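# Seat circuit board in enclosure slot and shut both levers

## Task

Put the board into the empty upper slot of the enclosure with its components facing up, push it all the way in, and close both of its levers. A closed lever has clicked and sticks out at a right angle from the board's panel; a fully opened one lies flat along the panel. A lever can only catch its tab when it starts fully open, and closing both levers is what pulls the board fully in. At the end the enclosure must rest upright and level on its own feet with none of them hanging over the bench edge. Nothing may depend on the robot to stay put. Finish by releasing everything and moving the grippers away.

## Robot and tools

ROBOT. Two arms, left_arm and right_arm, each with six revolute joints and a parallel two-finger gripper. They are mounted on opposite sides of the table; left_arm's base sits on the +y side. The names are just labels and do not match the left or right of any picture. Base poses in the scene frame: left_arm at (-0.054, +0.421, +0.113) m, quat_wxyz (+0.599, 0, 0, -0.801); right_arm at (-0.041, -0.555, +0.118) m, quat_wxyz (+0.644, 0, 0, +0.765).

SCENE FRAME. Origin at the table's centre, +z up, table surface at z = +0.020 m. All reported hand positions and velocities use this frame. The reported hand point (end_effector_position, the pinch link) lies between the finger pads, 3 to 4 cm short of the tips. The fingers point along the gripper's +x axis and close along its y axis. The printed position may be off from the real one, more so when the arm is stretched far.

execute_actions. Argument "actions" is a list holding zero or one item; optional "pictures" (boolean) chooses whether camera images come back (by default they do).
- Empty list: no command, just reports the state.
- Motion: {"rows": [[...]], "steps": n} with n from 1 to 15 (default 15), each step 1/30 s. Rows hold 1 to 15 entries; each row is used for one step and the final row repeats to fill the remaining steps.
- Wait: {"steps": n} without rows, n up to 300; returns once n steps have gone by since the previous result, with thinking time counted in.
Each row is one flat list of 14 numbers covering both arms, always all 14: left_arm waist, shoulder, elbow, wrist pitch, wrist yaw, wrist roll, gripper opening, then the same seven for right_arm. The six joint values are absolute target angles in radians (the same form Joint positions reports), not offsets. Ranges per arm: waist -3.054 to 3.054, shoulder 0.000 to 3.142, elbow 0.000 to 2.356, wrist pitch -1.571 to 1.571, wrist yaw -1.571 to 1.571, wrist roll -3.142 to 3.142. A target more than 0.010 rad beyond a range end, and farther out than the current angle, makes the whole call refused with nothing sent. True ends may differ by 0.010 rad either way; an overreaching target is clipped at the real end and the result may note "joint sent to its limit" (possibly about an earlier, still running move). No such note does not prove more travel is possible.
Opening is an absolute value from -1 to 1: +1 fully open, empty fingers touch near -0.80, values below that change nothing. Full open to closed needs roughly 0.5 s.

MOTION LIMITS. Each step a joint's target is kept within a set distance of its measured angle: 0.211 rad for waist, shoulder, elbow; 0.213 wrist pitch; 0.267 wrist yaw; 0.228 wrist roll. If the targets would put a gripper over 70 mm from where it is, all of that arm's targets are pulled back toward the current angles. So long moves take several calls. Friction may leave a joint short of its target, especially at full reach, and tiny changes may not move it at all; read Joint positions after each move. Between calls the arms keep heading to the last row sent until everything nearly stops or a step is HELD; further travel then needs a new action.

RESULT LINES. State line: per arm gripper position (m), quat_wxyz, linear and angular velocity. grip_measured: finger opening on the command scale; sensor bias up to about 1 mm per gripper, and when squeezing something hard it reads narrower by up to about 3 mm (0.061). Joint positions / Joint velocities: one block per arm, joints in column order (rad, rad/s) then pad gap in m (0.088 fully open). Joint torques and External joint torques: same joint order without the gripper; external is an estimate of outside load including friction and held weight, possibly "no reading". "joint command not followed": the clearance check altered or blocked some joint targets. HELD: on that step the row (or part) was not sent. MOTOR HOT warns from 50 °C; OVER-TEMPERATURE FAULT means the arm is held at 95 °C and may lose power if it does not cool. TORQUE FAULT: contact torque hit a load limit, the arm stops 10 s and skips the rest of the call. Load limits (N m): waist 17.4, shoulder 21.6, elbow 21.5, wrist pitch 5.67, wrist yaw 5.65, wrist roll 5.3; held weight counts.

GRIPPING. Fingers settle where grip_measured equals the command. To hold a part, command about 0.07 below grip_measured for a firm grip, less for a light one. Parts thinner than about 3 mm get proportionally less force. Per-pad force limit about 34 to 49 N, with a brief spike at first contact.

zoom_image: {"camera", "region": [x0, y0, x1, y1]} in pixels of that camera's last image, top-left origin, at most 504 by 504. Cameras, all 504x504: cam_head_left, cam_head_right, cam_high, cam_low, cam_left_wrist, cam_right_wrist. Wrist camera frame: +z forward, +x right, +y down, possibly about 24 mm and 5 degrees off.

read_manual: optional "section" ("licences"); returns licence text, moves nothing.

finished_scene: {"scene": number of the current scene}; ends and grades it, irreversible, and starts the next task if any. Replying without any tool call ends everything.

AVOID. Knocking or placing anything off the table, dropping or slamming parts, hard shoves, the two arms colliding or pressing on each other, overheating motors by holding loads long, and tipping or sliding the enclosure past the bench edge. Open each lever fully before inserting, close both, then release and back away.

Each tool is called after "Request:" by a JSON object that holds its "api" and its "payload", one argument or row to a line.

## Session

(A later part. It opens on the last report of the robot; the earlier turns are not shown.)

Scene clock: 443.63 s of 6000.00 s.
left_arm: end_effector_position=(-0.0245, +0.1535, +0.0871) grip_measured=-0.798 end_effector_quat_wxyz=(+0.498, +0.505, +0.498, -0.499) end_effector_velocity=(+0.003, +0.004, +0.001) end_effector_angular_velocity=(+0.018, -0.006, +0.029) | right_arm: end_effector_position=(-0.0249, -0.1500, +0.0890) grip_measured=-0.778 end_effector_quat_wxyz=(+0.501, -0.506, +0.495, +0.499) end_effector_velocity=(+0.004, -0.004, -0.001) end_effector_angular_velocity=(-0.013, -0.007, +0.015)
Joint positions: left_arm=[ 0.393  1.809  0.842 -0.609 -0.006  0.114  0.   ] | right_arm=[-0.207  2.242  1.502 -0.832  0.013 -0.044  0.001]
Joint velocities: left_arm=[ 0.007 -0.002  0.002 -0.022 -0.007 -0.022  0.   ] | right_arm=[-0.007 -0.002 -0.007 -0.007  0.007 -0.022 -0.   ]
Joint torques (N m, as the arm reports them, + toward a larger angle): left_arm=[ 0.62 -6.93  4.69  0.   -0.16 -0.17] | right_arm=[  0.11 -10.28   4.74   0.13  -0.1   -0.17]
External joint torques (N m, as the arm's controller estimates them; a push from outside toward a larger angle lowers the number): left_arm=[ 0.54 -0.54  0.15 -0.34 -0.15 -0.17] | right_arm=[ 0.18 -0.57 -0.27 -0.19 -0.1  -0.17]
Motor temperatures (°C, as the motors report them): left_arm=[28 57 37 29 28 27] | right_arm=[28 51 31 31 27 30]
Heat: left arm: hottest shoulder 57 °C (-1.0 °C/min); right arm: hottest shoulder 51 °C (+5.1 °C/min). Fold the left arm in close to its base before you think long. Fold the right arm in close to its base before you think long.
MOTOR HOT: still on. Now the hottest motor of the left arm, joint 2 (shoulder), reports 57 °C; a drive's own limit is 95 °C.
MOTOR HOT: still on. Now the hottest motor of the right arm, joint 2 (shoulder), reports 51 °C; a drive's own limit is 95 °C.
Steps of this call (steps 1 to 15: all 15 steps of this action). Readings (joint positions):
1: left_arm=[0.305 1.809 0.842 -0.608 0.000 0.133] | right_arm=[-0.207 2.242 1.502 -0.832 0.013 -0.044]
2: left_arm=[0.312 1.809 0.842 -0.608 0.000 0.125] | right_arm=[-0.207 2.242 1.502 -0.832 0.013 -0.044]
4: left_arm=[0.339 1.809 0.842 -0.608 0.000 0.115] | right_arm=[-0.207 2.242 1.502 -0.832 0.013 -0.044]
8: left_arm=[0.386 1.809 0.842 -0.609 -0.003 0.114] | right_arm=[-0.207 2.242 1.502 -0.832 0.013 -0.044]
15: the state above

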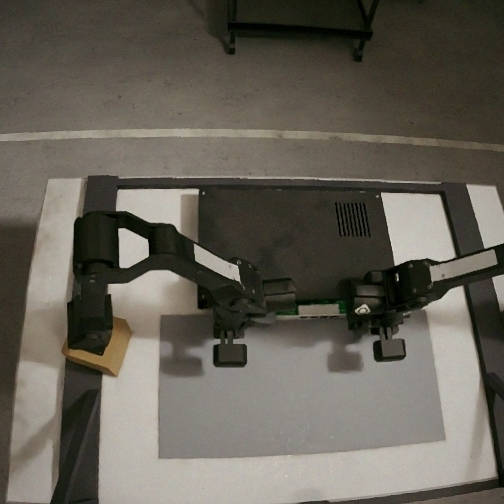

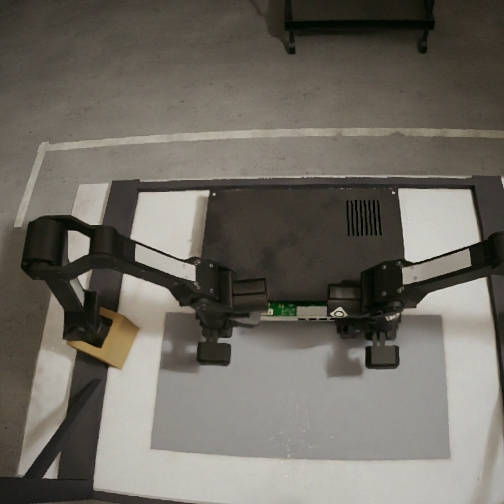

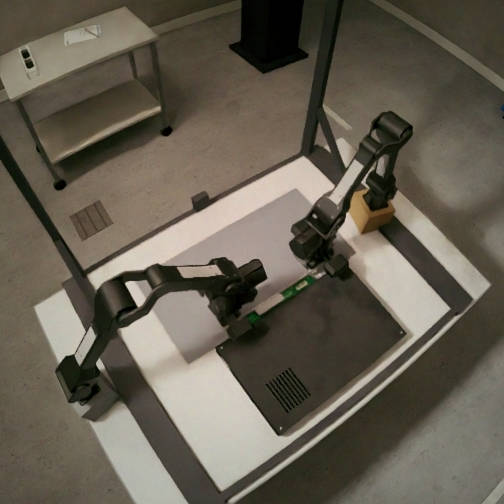

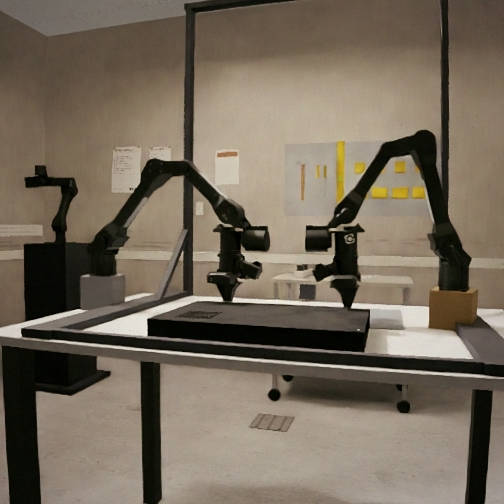

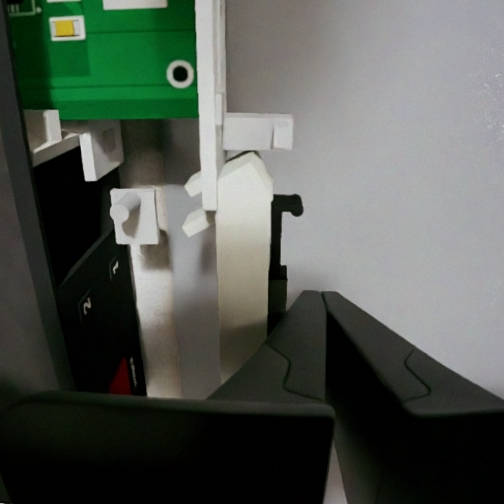

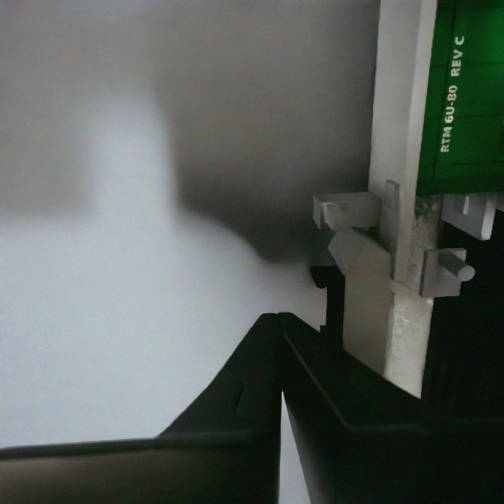

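Request:
{"api": "execute_actions", "payload": {
  "actions": []
}}

Scene clock: 457.87 s of 6000.00 s.
left_arm: end_effector_position=(-0.0245, +0.1535, +0.0871) grip_measured=-0.798 end_effector_quat_wxyz=(+0.498, +0.505, +0.498, -0.499) end_effector_velocity=(-0.000, +0.009, +0.000) end_effector_angular_velocity=(+0.037, -0.003, +0.005) | right_arm: end_effector_position=(-0.0249, -0.1500, +0.0890) grip_measured=-0.778 end_effector_quat_wxyz=(+0.501, -0.506, +0.495, +0.499) end_effector_velocity=(-0.000, -0.002, +0.000) end_effector_angular_velocity=(-0.007, +0.008, +0.005)
Joint positions: left_arm=[ 0.393  1.809  0.842 -0.609 -0.006  0.114  0.   ] | right_arm=[-0.207  2.242  1.502 -0.832  0.013 -0.044  0.001]
Joint velocities: left_arm=[-0.002 -0.002 -0.002 -0.037 -0.007 -0.007  0.   ] | right_arm=[-0.002 -0.002 -0.002 -0.007 -0.007 -0.007 -0.   ]
Joint torques (N m, as the arm reports them, + toward a larger angle): left_arm=[ 0.62 -6.98  4.7   0.   -0.18 -0.17] | right_arm=[  0.11 -10.27   4.75   0.12  -0.09  -0.17]
External joint torques (N m, as the arm's controller estimates them; a push from outside toward a larger angle lowers the number): left_arm=[ 0.65 -0.62  0.21 -0.32 -0.17 -0.17] | right_arm=[ 0.13 -0.59 -0.27 -0.2  -0.09 -0.17]
Motor temperatures (°C, as the motors report them): left_arm=[28 55 38 29 28 27] | right_arm=[28 52 31 31 27 30]
Heat: left arm: hottest shoulder 55 °C (-3.0 °C/min); right arm: hottest shoulder 52 °C (+3.0 °C/min). Fold the left arm in close to its base before you think long. Fold the right arm in close to its base before you think long.
MOTOR HOT: still on. Now the hottest motor of the left arm, joint 2 (shoulder), reports 55 °C; a drive's own limit is 95 °C.
MOTOR HOT: still on. Now the hottest motor of the right arm, joint 2 (shoulder), reports 52 °C; a drive's own limit is 95 °C.
Steps of this call (steps 1 to 15: the robot went on to your last target; steps 16 to 90: nothing new was sent; then 11.23 s passed at rest). Readings (joint positions):
1: left_arm=[0.393 1.809 0.842 -0.609 -0.006 0.114] | right_arm=[-0.207 2.242 1.502 -0.832 0.013 -0.044]
2: left_arm=[0.393 1.809 0.842 -0.609 -0.006 0.114] | right_arm=[-0.207 2.242 1.502 -0.832 0.013 -0.044]
4: left_arm=[0.393 1.809 0.842 -0.609 -0.006 0.114] | right_arm=[-0.207 2.242 1.502 -0.832 0.013 -0.044]
8: left_arm=[0.393 1.809 0.842 -0.609 -0.006 0.114] | right_arm=[-0.207 2.242 1.502 -0.832 0.013 -0.044]
90: the state above
All arms were judged still, so your last target was given up. Only a new action makes them travel on or press farther. Fingers that are still opening or closing keep moving.

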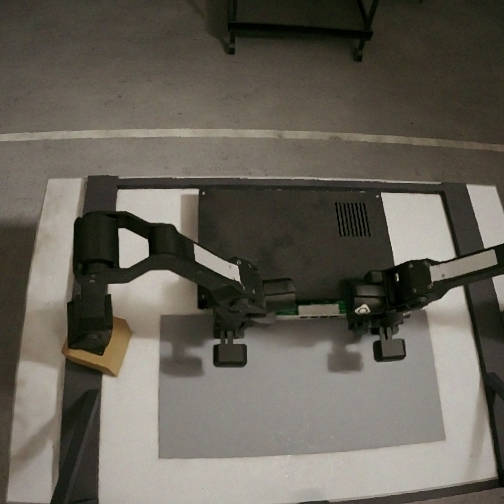

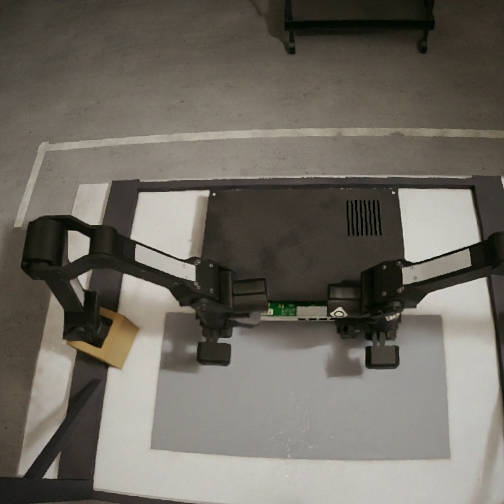

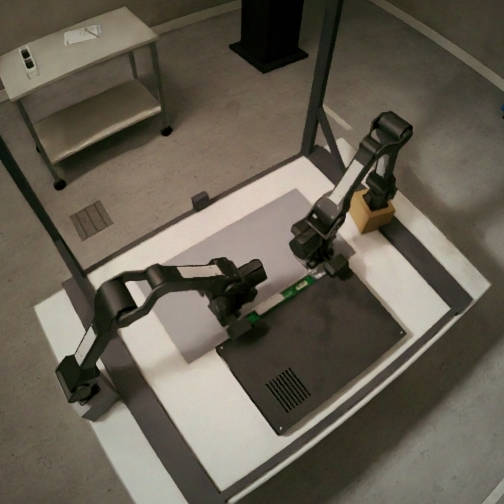

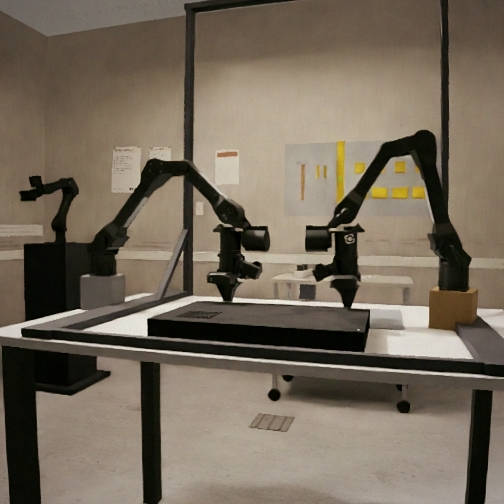

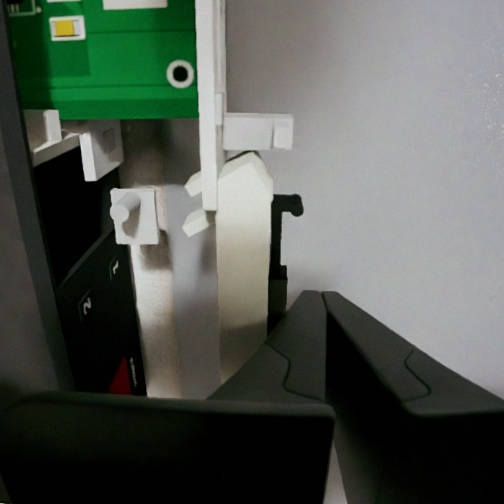

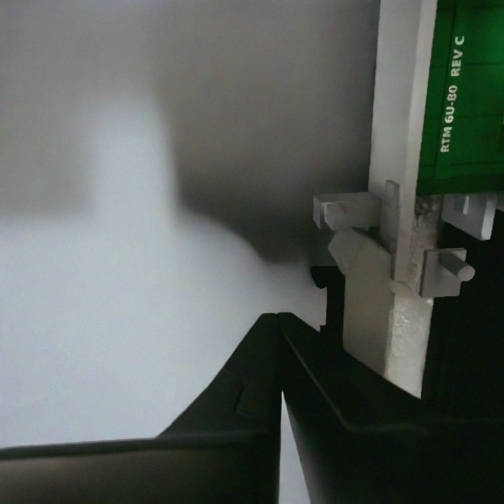

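Request:
{"api": "execute_actions", "payload": {
  "actions": [
    {"rows":[[0.41,1.81,0.85,-0.61,-0.015,0.12,-0.9,-0.213,2.235,1.5,-0.835,0.015,-0.05,-0.9],[0.415,1.81,0.85,-0.61,-0.02,0.13,-0.9,-0.218,2.235,1.5,-0.835,0.02,-0.05,-0.9],[0.42,1.81,0.85,-0.61,-0.02,0.13,-0.9,-0.222,2.235,1.5,-0.835,0.02,-0.055,-0.9],[0.425,1.81,0.85,-0.61,-0.02,0.135,-0.9,-0.226,2.235,1.5,-0.835,0.02,-0.055,-0.9],[0.43,1.81,0.85,-0.61,-0.02,0.14,-0.9,-0.23,2.235,1.5,-0.835,0.02,-0.06,-0.9],[0.435,1.81,0.85,-0.61,-0.025,0.14,-0.9,-0.234,2.235,1.5,-0.835,0.025,-0.06,-0.9]]}
  ]
}}

Scene clock: 465.07 s of 6000.00 s.
left_arm: end_effector_position=(-0.0133, +0.1543, +0.0874) grip_measured=-0.798 end_effector_quat_wxyz=(+0.504, +0.504, +0.499, -0.492) end_effector_velocity=(-0.003, +0.003, +0.001) end_effector_angular_velocity=(+0.014, +0.024, -0.005) | right_arm: end_effector_position=(-0.0159, -0.1504, +0.0890) grip_measured=-0.778 end_effector_quat_wxyz=(+0.504, -0.505, +0.497, +0.494) end_effector_velocity=(+0.002, -0.002, +0.002) end_effector_angular_velocity=(-0.003, -0.007, +0.005)
Joint positions: left_arm=[ 0.429  1.809  0.843 -0.609 -0.018  0.135  0.   ] | right_arm=[-0.228  2.242  1.502 -0.832  0.018 -0.053  0.001]
Joint velocities: left_arm=[ 0.002 -0.002  0.002 -0.022  0.022  0.007  0.   ] | right_arm=[-0.002 -0.007 -0.002 -0.007  0.007 -0.007  0.   ]
Joint torques (N m, as the arm reports them, + toward a larger angle): left_arm=[ 0.58 -6.97  4.59 -0.01 -0.31  0.19] | right_arm=[ -0.53 -10.25   4.77   0.12   0.29  -0.19]
External joint torques (N m, as the arm's controller estimates them; a push from outside toward a larger angle lowers the number): left_arm=[ 0.6  -0.58  0.04 -0.35 -0.31  0.19] | right_arm=[-0.51 -0.44 -0.33 -0.22  0.28 -0.19]
Motor temperatures (°C, as the motors report them): left_arm=[28 54 38 29 28 27] | right_arm=[28 52 31 31 27 30]
Heat: left arm: hottest shoulder 54 °C (-4.0 °C/min); right arm: hottest shoulder 52 °C (+2.0 °C/min). Fold the left arm in close to its base before you think long. Fold the right arm in close to its base before you think long.
MOTOR HOT: still on. Now the hottest motor of the left arm, joint 2 (shoulder), reports 54 °C; a drive's own limit is 95 °C.
MOTOR HOT: still on. Now the hottest motor of the right arm, joint 2 (shoulder), reports 52 °C; a drive's own limit is 95 °C.
Steps of this call (steps 1 to 90: nothing new was sent; then 3.70 s passed at rest; steps 91 to 105: all 15 steps of this action). Readings (joint positions):
91: left_arm=[0.394 1.809 0.842 -0.609 -0.006 0.114] | right_arm=[-0.207 2.242 1.502 -0.832 0.013 -0.044]
92: left_arm=[0.397 1.809 0.842 -0.609 -0.006 0.114] | right_arm=[-0.208 2.242 1.502 -0.832 0.013 -0.044]
94: left_arm=[0.405 1.809 0.842 -0.609 -0.006 0.120] | right_arm=[-0.210 2.242 1.502 -0.832 0.013 -0.046]
98: left_arm=[0.423 1.809 0.842 -0.609 -0.014 0.131] | right_arm=[-0.221 2.242 1.502 -0.832 0.016 -0.051]
105: the state above

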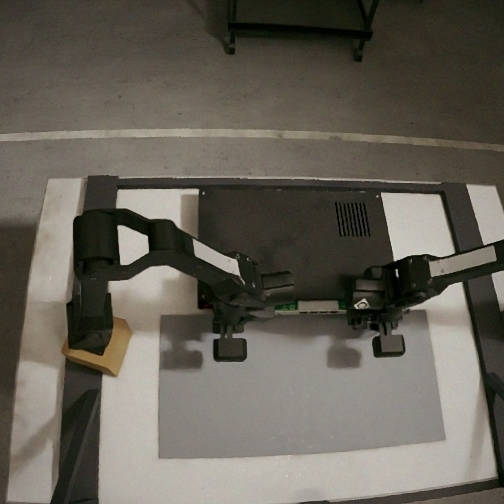

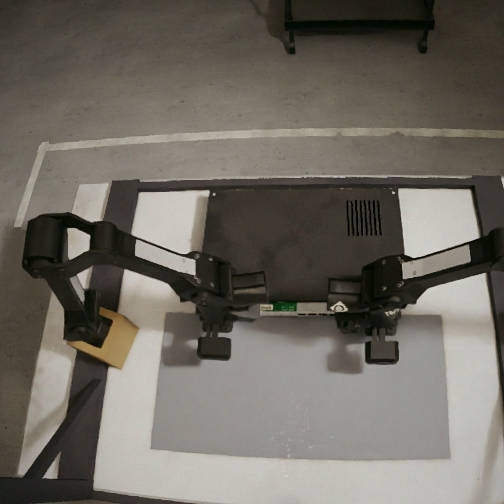

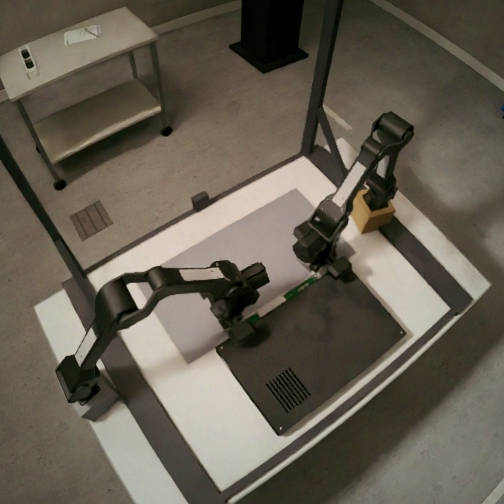

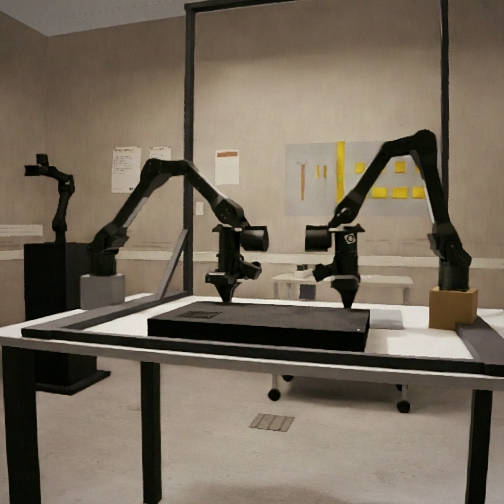

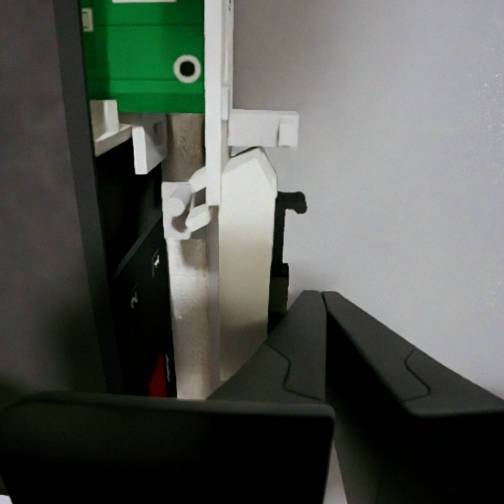

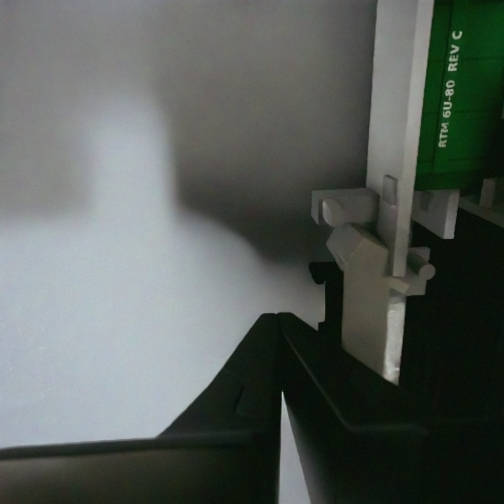

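Request:
{"api": "execute_actions", "payload": {
  "actions": [
    {"rows":[[0.44,1.81,0.85,-0.61,-0.025,0.145,-0.9,-0.239,2.235,1.5,-0.835,0.025,-0.065,-0.9],[0.445,1.81,0.85,-0.61,-0.03,0.15,-0.9,-0.244,2.235,1.5,-0.835,0.03,-0.07,-0.9],[0.45,1.81,0.85,-0.61,-0.03,0.15,-0.9,-0.248,2.235,1.5,-0.835,0.03,-0.07,-0.9],[0.455,1.81,0.85,-0.61,-0.03,0.155,-0.9,-0.252,2.235,1.5,-0.835,0.03,-0.07,-0.9]]}
  ]
}}

Scene clock: 472.67 s of 6000.00 s.
left_arm: end_effector_position=(-0.0084, +0.1551, +0.0874) grip_measured=-0.798 end_effector_quat_wxyz=(+0.505, +0.505, +0.499, -0.491) end_effector_velocity=(-0.005, +0.005, +0.000) end_effector_angular_velocity=(+0.018, +0.025, -0.010) | right_arm: end_effector_position=(-0.0098, -0.1508, +0.0890) grip_measured=-0.778 end_effector_quat_wxyz=(+0.506, -0.505, +0.497, +0.493) end_effector_velocity=(-0.000, -0.002, +0.000) end_effector_angular_velocity=(-0.007, +0.008, +0.005)
Joint positions: left_arm=[ 0.445  1.809  0.843 -0.609 -0.021  0.15   0.   ] | right_arm=[-0.241  2.242  1.502 -0.832  0.021 -0.064  0.001]
Joint velocities: left_arm=[-0.002 -0.002 -0.002 -0.022  0.022  0.007  0.   ] | right_arm=[-0.002 -0.002 -0.002 -0.007 -0.007 -0.007  0.   ]
Joint torques (N m, as the arm reports them, + toward a larger angle): left_arm=[ 0.93 -7.    4.55 -0.02 -0.38  0.18] | right_arm=[ -0.88 -10.26   4.78   0.12   0.35  -0.16]
External joint torques (N m, as the arm's controller estimates them; a push from outside toward a larger angle lowers the number): left_arm=[ 0.95 -0.63  0.03 -0.35 -0.37  0.18] | right_arm=[-0.88 -0.52 -0.27 -0.2   0.35 -0.17]
Motor temperatures (°C, as the motors report them): left_arm=[28 54 39 29 28 27] | right_arm=[28 52 31 31 27 30]
Heat: left arm: hottest shoulder 54 °C (-4.0 °C/min); right arm: hottest shoulder 52 °C (+2.0 °C/min). Fold the left arm in close to its base before you think long. Fold the right arm in close to its base before you think long.
MOTOR HOT: still on. Now the hottest motor of the left arm, joint 2 (shoulder), reports 54 °C; a drive's own limit is 95 °C.
MOTOR HOT: still on. Now the hottest motor of the right arm, joint 2 (shoulder), reports 52 °C; a drive's own limit is 95 °C.
Steps of this call (steps 1 to 15: the robot went on to your last target; steps 16 to 90: nothing new was sent; then 4.10 s passed at rest; steps 91 to 105: all 15 steps of this action). Readings (joint positions):
91: left_arm=[0.429 1.809 0.843 -0.609 -0.018 0.136] | right_arm=[-0.228 2.242 1.502 -0.832 0.018 -0.055]
92: left_arm=[0.431 1.809 0.843 -0.609 -0.018 0.139] | right_arm=[-0.228 2.242 1.502 -0.832 0.019 -0.057]
94: left_arm=[0.437 1.809 0.843 -0.609 -0.019 0.143] | right_arm=[-0.233 2.242 1.502 -0.832 0.021 -0.060]
98: left_arm=[0.445 1.809 0.843 -0.609 -0.021 0.149] | right_arm=[-0.241 2.242 1.502 -0.832 0.022 -0.063]
105: the state above

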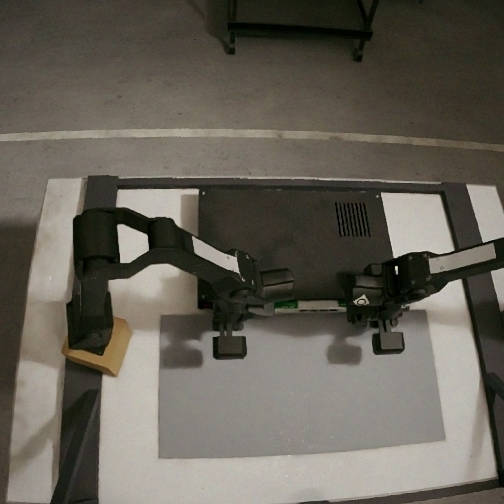

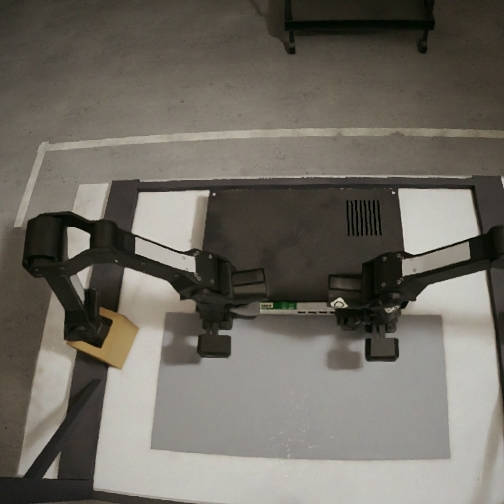

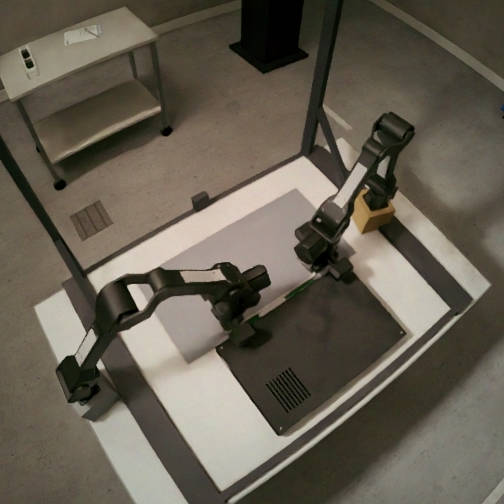

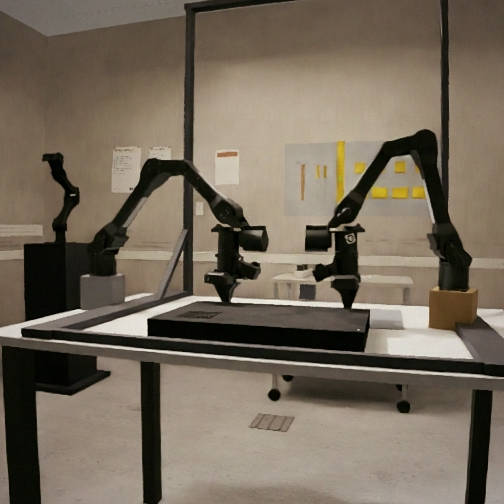

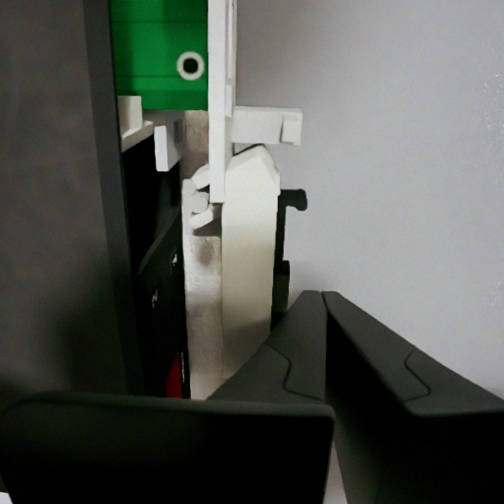

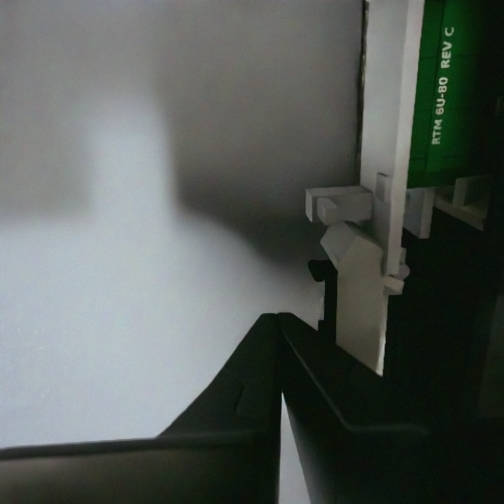

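Engaged. Back off and lift.

Request:
{"api": "execute_actions", "payload": {
  "actions": [
    {"rows":[[0.43,1.81,0.85,-0.61,-0.02,0.14,-0.9,-0.23,2.235,1.5,-0.835,0.02,-0.06,-0.9],[0.41,1.81,0.85,-0.61,-0.01,0.12,-0.9,-0.215,2.235,1.5,-0.835,0.01,-0.06,-0.9],[0.39,1.81,0.85,-0.61,0,0.1,-0.9,-0.2,2.235,1.5,-0.835,0.01,-0.06,-0.9],[0.37,1.8,0.85,-0.61,0,0.1,-0.9,-0.2,2.22,1.5,-0.835,0.01,-0.06,-0.9],[0.36,1.77,0.85,-0.6,0,0.1,-0.9,-0.2,2.18,1.48,-0.835,0.01,-0.06,-0.9],[0.36,1.73,0.85,-0.55,0,0.1,-0.9,-0.2,2.13,1.45,-0.835,0.01,-0.06,-0.9],[0.36,1.69,0.85,-0.5,0,0.1,-0.9,-0.2,2.08,1.41,-0.835,0.01,-0.06,-0.9],[0.36,1.65,0.86,-0.4,0,0.1,-0.9,-0.2,2.03,1.37,-0.83,0.01,-0.06,-0.9],[0.36,1.62,0.87,-0.3,0,0.1,-0.9,-0.21,1.98,1.33,-0.82,0.01,-0.06,-0.9],[0.36,1.6,0.88,-0.2,0,0.1,-0.9,-0.22,1.93,1.28,-0.81,0.01,-0.06,-0.9],[0.36,1.6,0.88,-0.1,0,0.1,-0.9,-0.23,1.88,1.23,-0.8,0.01,-0.06,-0.9],[0.36,1.6,0.88,0,0,0.1,-0.9,-0.24,1.83,1.18,-0.8,0.01,-0.06,-0.9],[0.36,1.6,0.88,0.1,0,0.1,-0.9,-0.25,1.78,1.13,-0.8,0.01,-0.06,-0.9],[0.36,1.6,0.88,0.2,0,0.1,-0.9,-0.26,1.73,1.08,-0.8,0.01,-0.06,-0.9],[0.36,1.6,0.88,0.277,0,0.1,-0.9,-0.265,1.7,1.05,-0.8,0.01,-0.06,-0.9]]}
  ],
  "pictures": false
}}

Request:
{"api": "execute_actions", "payload": {
  "actions": [
    {"rows":[[0.36,1.64,0.88,0.277,0,0.1,-0.9,-0.265,1.7,1.05,-0.8,0.01,-0.06,-0.9],[0.36,1.68,0.88,0.277,0,0.1,-0.9,-0.265,1.7,1.05,-0.8,0.01,-0.06,-0.9],[0.36,1.73,0.88,0.277,0,0.1,-0.9,-0.265,1.7,1.05,-0.8,0.01,-0.06,-0.9],[0.36,1.78,0.88,0.277,0,0.1,-0.9,-0.265,1.7,1.05,-0.8,0.01,-0.06,-0.9],[0.36,1.83,0.88,0.277,0,0.1,-0.9,-0.265,1.7,1.05,-0.8,0.01,-0.06,-0.9],[0.36,1.88,0.88,0.277,0,0.1,-0.9,-0.265,1.7,1.05,-0.8,0.01,-0.06,-0.9],[0.36,1.92,0.88,0.277,0,0.1,-0.9,-0.265,1.7,1.05,-0.8,0.01,-0.06,-0.9],[0.36,1.96,0.88,0.277,0,0.1,-0.9,-0.265,1.7,1.05,-0.8,0.01,-0.06,-0.9],[0.36,2.0,0.88,0.277,0,0.1,-0.9,-0.265,1.7,1.05,-0.8,0.01,-0.06,-0.9],[0.36,2.03,0.88,0.277,0,0.1,-0.9,-0.265,1.7,1.05,-0.8,0.01,-0.06,-0.9],[0.36,2.055,0.88,0.277,0,0.1,-0.9,-0.265,1.7,1.05,-0.8,0.01,-0.06,-0.9],[0.36,2.075,0.88,0.277,0,0.1,-0.9,-0.265,1.7,1.05,-0.8,0.01,-0.06,-0.9]]}
  ]
}}

Scene clock: 501.00 s of 6000.00 s.
left_arm: end_effector_position=(-0.0230, +0.0256, +0.1966) grip_measured=-0.798 end_effector_quat_wxyz=(+0.654, +0.315, +0.269, -0.633) end_effector_velocity=(+0.024, -0.305, +0.337) end_effector_angular_velocity=(-1.978, -0.175, +0.002) | right_arm: end_effector_position=(-0.0154, -0.2125, +0.1651) grip_measured=-0.778 end_effector_quat_wxyz=(+0.539, -0.470, +0.462, +0.525) end_effector_velocity=(+0.086, -0.330, +0.121) end_effector_angular_velocity=(+0.134, -0.003, -0.312)
Joint positions: left_arm=[ 0.364  1.612  0.876 -0.114 -0.003  0.106  0.   ] | right_arm=[-0.242  1.806  1.172 -0.804  0.012 -0.064  0.001]
Joint velocities: left_arm=[-0.007 -0.173  0.046  1.766 -0.022  0.007  0.   ] | right_arm=[-0.32  -1.419 -1.292  0.007 -0.007 -0.007 -0.   ]
Joint torques (N m, as the arm reports them, + toward a larger angle): left_arm=[-0.37 -7.21  5.43  1.13  0.13 -0.19] | right_arm=[-0.01 -6.43  3.94  0.61 -0.05  0.11]
External joint torques (N m, as the arm's controller estimates them; a push from outside toward a larger angle lowers the number): left_arm=[-0.39 -1.43  0.02 -0.05  0.14 -0.19] | right_arm=[-0.39 -0.93 -0.87  0.03 -0.02  0.11]
Motor temperatures (°C, as the motors report them): left_arm=[28 53 39 29 28 27] | right_arm=[28 52 31 31 27 30]
Heat: left arm: hottest shoulder 53 °C (-4.1 °C/min); right arm: hottest shoulder 52 °C (+1.0 °C/min). Fold the left arm in close to its base before you think long. Fold the right arm in close to its base before you think long.
MOTOR HOT: still on. Now the hottest motor of the left arm, joint 2 (shoulder), reports 53 °C; a drive's own limit is 95 °C.
MOTOR HOT: still on. Now the hottest motor of the right arm, joint 2 (shoulder), reports 52 °C; a drive's own limit is 95 °C.
Steps of this call (steps 1 to 15: the robot went on to your last target; steps 16 to 90: nothing new was sent; then 24.83 s passed at rest; steps 91 to 105: all 15 steps of this action). Readings (joint positions):
91: left_arm=[0.444 1.809 0.843 -0.609 -0.021 0.150] | right_arm=[-0.240 2.242 1.502 -0.832 0.021 -0.064]
92: left_arm=[0.439 1.809 0.843 -0.609 -0.021 0.146] | right_arm=[-0.237 2.242 1.502 -0.832 0.020 -0.064]
94: left_arm=[0.417 1.809 0.843 -0.609 -0.016 0.126] | right_arm=[-0.225 2.242 1.502 -0.832 0.019 -0.064]
98: left_arm=[0.370 1.753 0.843 -0.534 -0.004 0.111] | right_arm=[-0.202 2.164 1.443 -0.832 0.013 -0.064]
105: the state above

Scene clock: 501.50 s of 6000.00 s.
left_arm: end_effector_position=(-0.0209, -0.0060, +0.0776) grip_measured=-0.798 end_effector_quat_wxyz=(+0.645, +0.331, +0.287, -0.627) end_effector_velocity=(+0.001, +0.039, -0.113) end_effector_angular_velocity=(+0.242, +0.006, +0.022) | right_arm: end_effector_position=(-0.0107, -0.2422, +0.1654) grip_measured=-0.778 end_effector_quat_wxyz=(+0.540, -0.468, +0.472, +0.516) end_effector_velocity=(-0.000, -0.000, +0.004) end_effector_angular_velocity=(+0.008, +0.007, -0.009)
Joint positions: left_arm=[ 0.363  2.051  0.883  0.266 -0.003  0.105  0.   ] | right_arm=[-0.263  1.712  1.062 -0.803  0.012 -0.064  0.001]
Joint velocities: left_arm=[ 0.002  0.276 -0.032  0.066 -0.022 -0.007  0.   ] | right_arm=[-0.002 -0.012  0.002 -0.007 -0.007  0.007 -0.   ]
Joint torques (N m, as the arm reports them, + toward a larger angle): left_arm=[-0.34 -9.18  3.89  1.95  0.13 -0.19] | right_arm=[-0.23 -7.67  4.23  0.73 -0.06  0.11]
External joint torques (N m, as the arm's controller estimates them; a push from outside toward a larger angle lowers the number): left_arm=[-0.4   1.01 -2.27  0.11  0.14 -0.19] | right_arm=[-0.22 -1.19 -1.22  0.19 -0.06  0.11]
Motor temperatures (°C, as the motors report them): left_arm=[28 53 39 29 28 27] | right_arm=[28 52 31 31 27 30]
Heat: left arm: hottest shoulder 53 °C (-4.0 °C/min); right arm: hottest shoulder 52 °C (+1.0 °C/min). Fold the left arm in close to its base before you think long. Fold the right arm in close to its base before you think long.
MOTOR HOT: still on. Now the hottest motor of the left arm, joint 2 (shoulder), reports 53 °C; a drive's own limit is 95 °C.
MOTOR HOT: still on. Now the hottest motor of the right arm, joint 2 (shoulder), reports 52 °C; a drive's own limit is 95 °C.
Steps of this call (steps 1 to 15: all 15 steps of this action). Readings (joint positions):
1: left_arm=[0.364 1.611 0.877 -0.053 -0.003 0.106] | right_arm=[-0.251 1.768 1.137 -0.806 0.012 -0.064]
2: left_arm=[0.364 1.618 0.878 0.008 -0.003 0.106] | right_arm=[-0.258 1.742 1.113 -0.806 0.012 -0.064]
4: left_arm=[0.363 1.663 0.882 0.134 -0.003 0.106] | right_arm=[-0.263 1.722 1.086 -0.805 0.012 -0.064]
8: left_arm=[0.363 1.829 0.891 0.243 -0.003 0.105] | right_arm=[-0.263 1.718 1.065 -0.804 0.012 -0.064]
15: the state above

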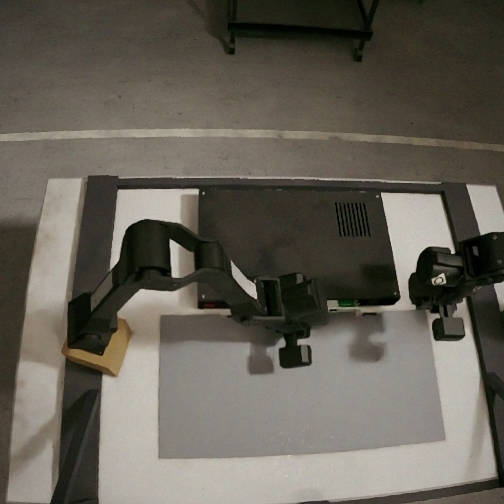

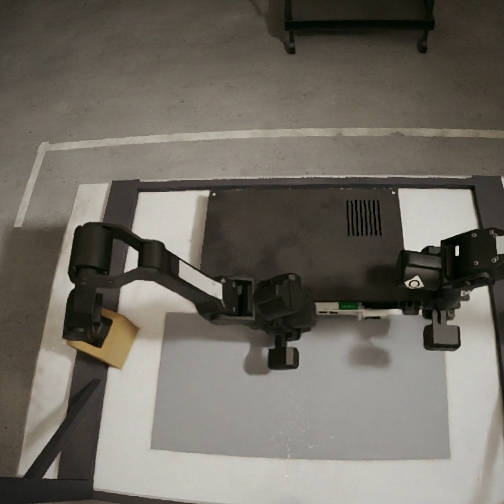

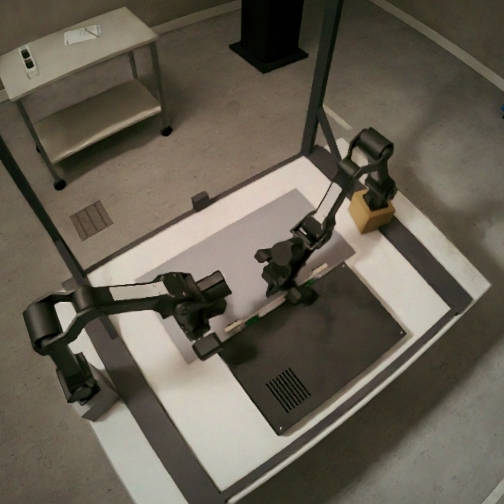

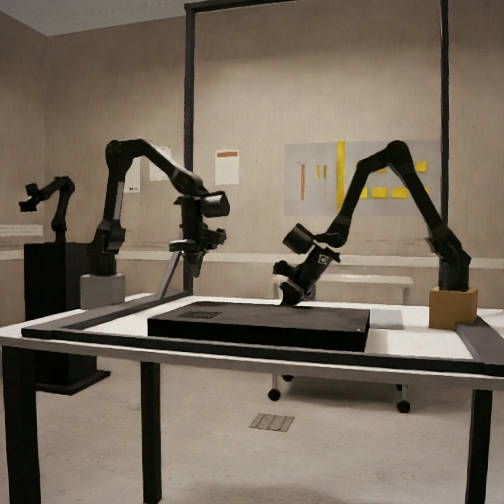

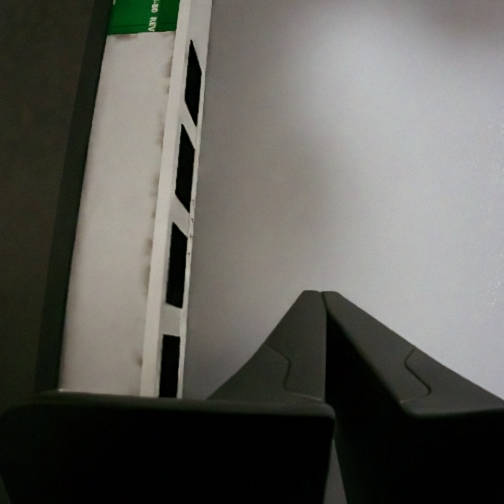

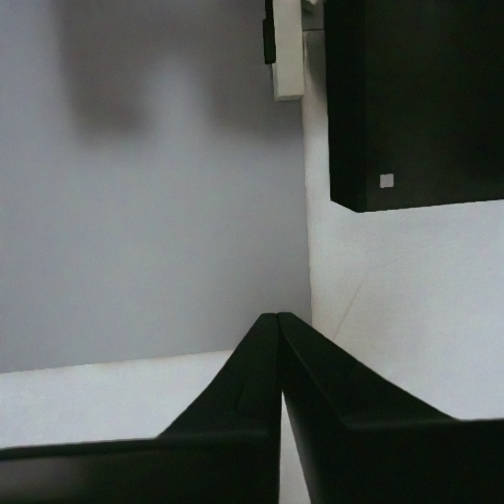

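Request:
{"api": "execute_actions", "payload": {
  "actions": [
    {"rows":[[0.37,2.075,0.88,0.277,0,0.1,-0.9,-0.265,1.7,1.05,-0.8,0.01,-0.06,-0.9],[0.38,2.075,0.88,0.277,0,0.1,-0.9,-0.265,1.7,1.05,-0.8,0.01,-0.06,-0.9],[0.39,2.075,0.88,0.277,0,0.1,-0.9,-0.265,1.7,1.05,-0.8,0.01,-0.06,-0.9],[0.4,2.075,0.88,0.277,0,0.1,-0.9,-0.265,1.7,1.05,-0.8,0.01,-0.06,-0.9],[0.408,2.075,0.88,0.277,0,0.1,-0.9,-0.265,1.7,1.05,-0.8,0.01,-0.06,-0.9],[0.416,2.075,0.88,0.277,0,0.1,-0.9,-0.265,1.7,1.05,-0.8,0.01,-0.06,-0.9],[0.422,2.075,0.88,0.277,0,0.1,-0.9,-0.265,1.7,1.05,-0.8,0.01,-0.06,-0.9],[0.428,2.075,0.88,0.277,0,0.1,-0.9,-0.265,1.7,1.05,-0.8,0.01,-0.06,-0.9],[0.434,2.075,0.88,0.277,0,0.1,-0.9,-0.265,1.7,1.05,-0.8,0.01,-0.06,-0.9],[0.44,2.075,0.88,0.277,0,0.1,-0.9,-0.265,1.7,1.05,-0.8,0.01,-0.06,-0.9]]}
  ]
}}

Scene clock: 514.53 s of 6000.00 s.
left_arm: end_effector_position=(-0.0048, -0.0049, +0.0751) grip_measured=-0.798 end_effector_quat_wxyz=(+0.653, +0.319, +0.297, -0.619) end_effector_velocity=(-0.000, +0.002, -0.001) end_effector_angular_velocity=(+0.005, +0.020, +0.015) | right_arm: end_effector_position=(-0.0108, -0.2423, +0.1653) grip_measured=-0.778 end_effector_quat_wxyz=(+0.540, -0.468, +0.472, +0.516) end_effector_velocity=(+0.003, -0.001, +0.001) end_effector_angular_velocity=(-0.003, -0.006, -0.015)
Joint positions: left_arm=[0.409 2.061 0.883 0.278 0.019 0.101 0.   ] | right_arm=[-0.263  1.712  1.061 -0.803  0.012 -0.064  0.001]
Joint velocities: left_arm=[ 0.002 -0.002 -0.002 -0.007  0.007 -0.022  0.   ] | right_arm=[-0.007 -0.002  0.002 -0.007  0.007  0.007 -0.   ]
Joint torques (N m, as the arm reports them, + toward a larger angle): left_arm=[ 2.99 -7.57  3.7   1.27 -0.76 -0.04] | right_arm=[-0.23 -7.82  4.26  0.71 -0.07  0.11]
External joint torques (N m, as the arm's controller estimates them; a push from outside toward a larger angle lowers the number): left_arm=[ 2.91  0.87 -1.08 -0.15 -0.76 -0.04] | right_arm=[-0.19 -1.28 -1.23  0.17 -0.07  0.11]
Motor temperatures (°C, as the motors report them): left_arm=[28 53 39 30 28 27] | right_arm=[28 50 31 31 27 29]
Heat: left arm: hottest shoulder 53 °C (-2.0 °C/min); right arm: hottest shoulder 50 °C (-1.0 °C/min). Fold the left arm in close to its base before you think long. Fold the right arm in close to its base before you think long.
MOTOR HOT: still on. Now the hottest motor of the left arm, joint 2 (shoulder), reports 53 °C; a drive's own limit is 95 °C.
MOTOR HOT: still on. Now the hottest motor of the right arm, joint 2 (shoulder), reports 50 °C; a drive's own limit is 95 °C.
Steps of this call (steps 1 to 30: the robot went on to your last target; steps 31 to 90: nothing new was sent; then 9.53 s passed at rest; steps 91 to 105: all 15 steps of this action). Readings (joint positions):
91: left_arm=[0.363 2.061 0.883 0.278 -0.003 0.105] | right_arm=[-0.263 1.712 1.061 -0.803 0.012 -0.064]
92: left_arm=[0.364 2.061 0.883 0.278 -0.002 0.105] | right_arm=[-0.263 1.712 1.061 -0.803 0.012 -0.064]
94: left_arm=[0.373 2.061 0.883 0.278 -0.001 0.105] | right_arm=[-0.263 1.712 1.061 -0.803 0.012 -0.064]
98: left_arm=[0.402 2.061 0.883 0.278 0.007 0.103] | right_arm=[-0.263 1.712 1.061 -0.803 0.012 -0.064]
105: the state above

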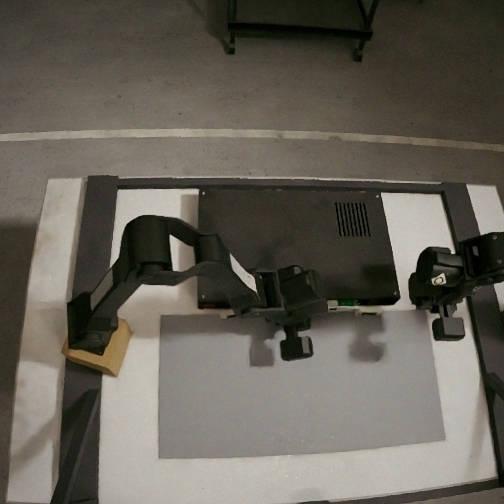

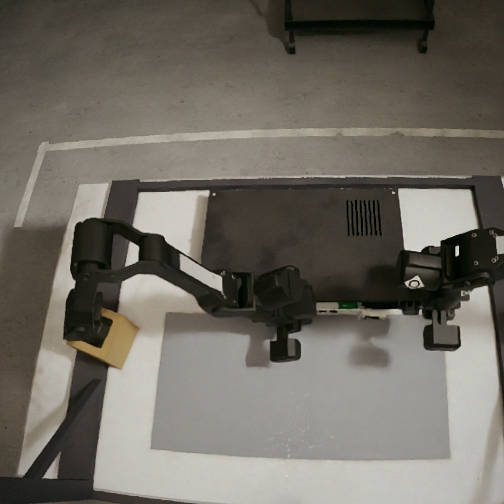

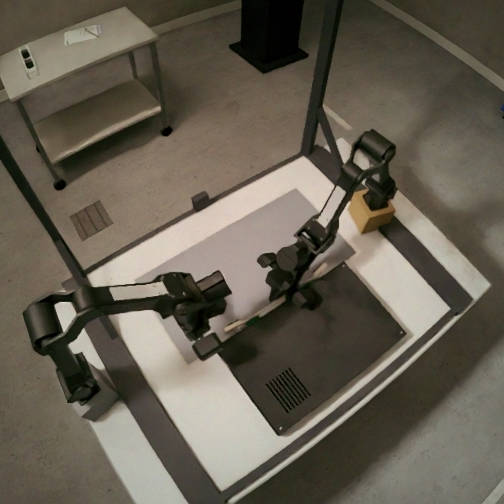

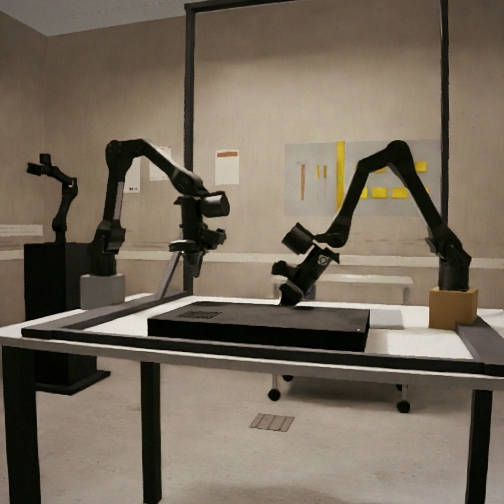

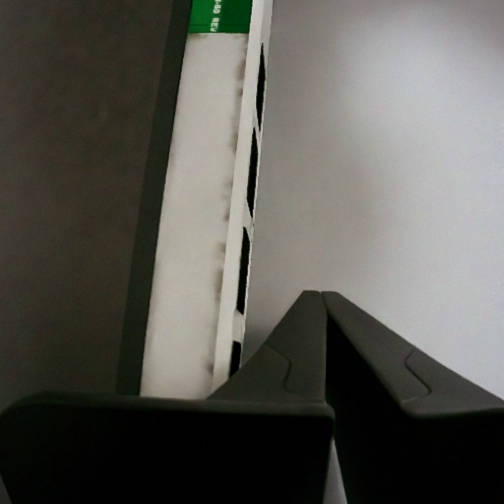

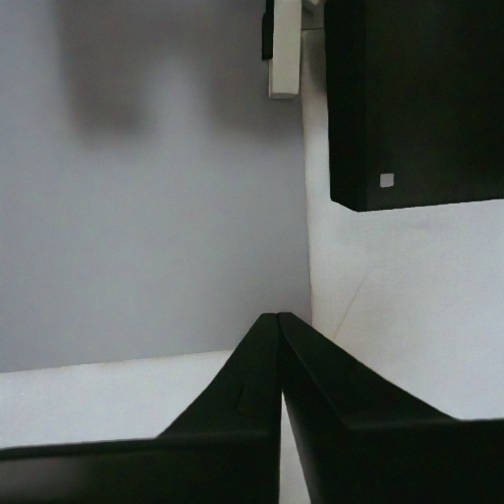

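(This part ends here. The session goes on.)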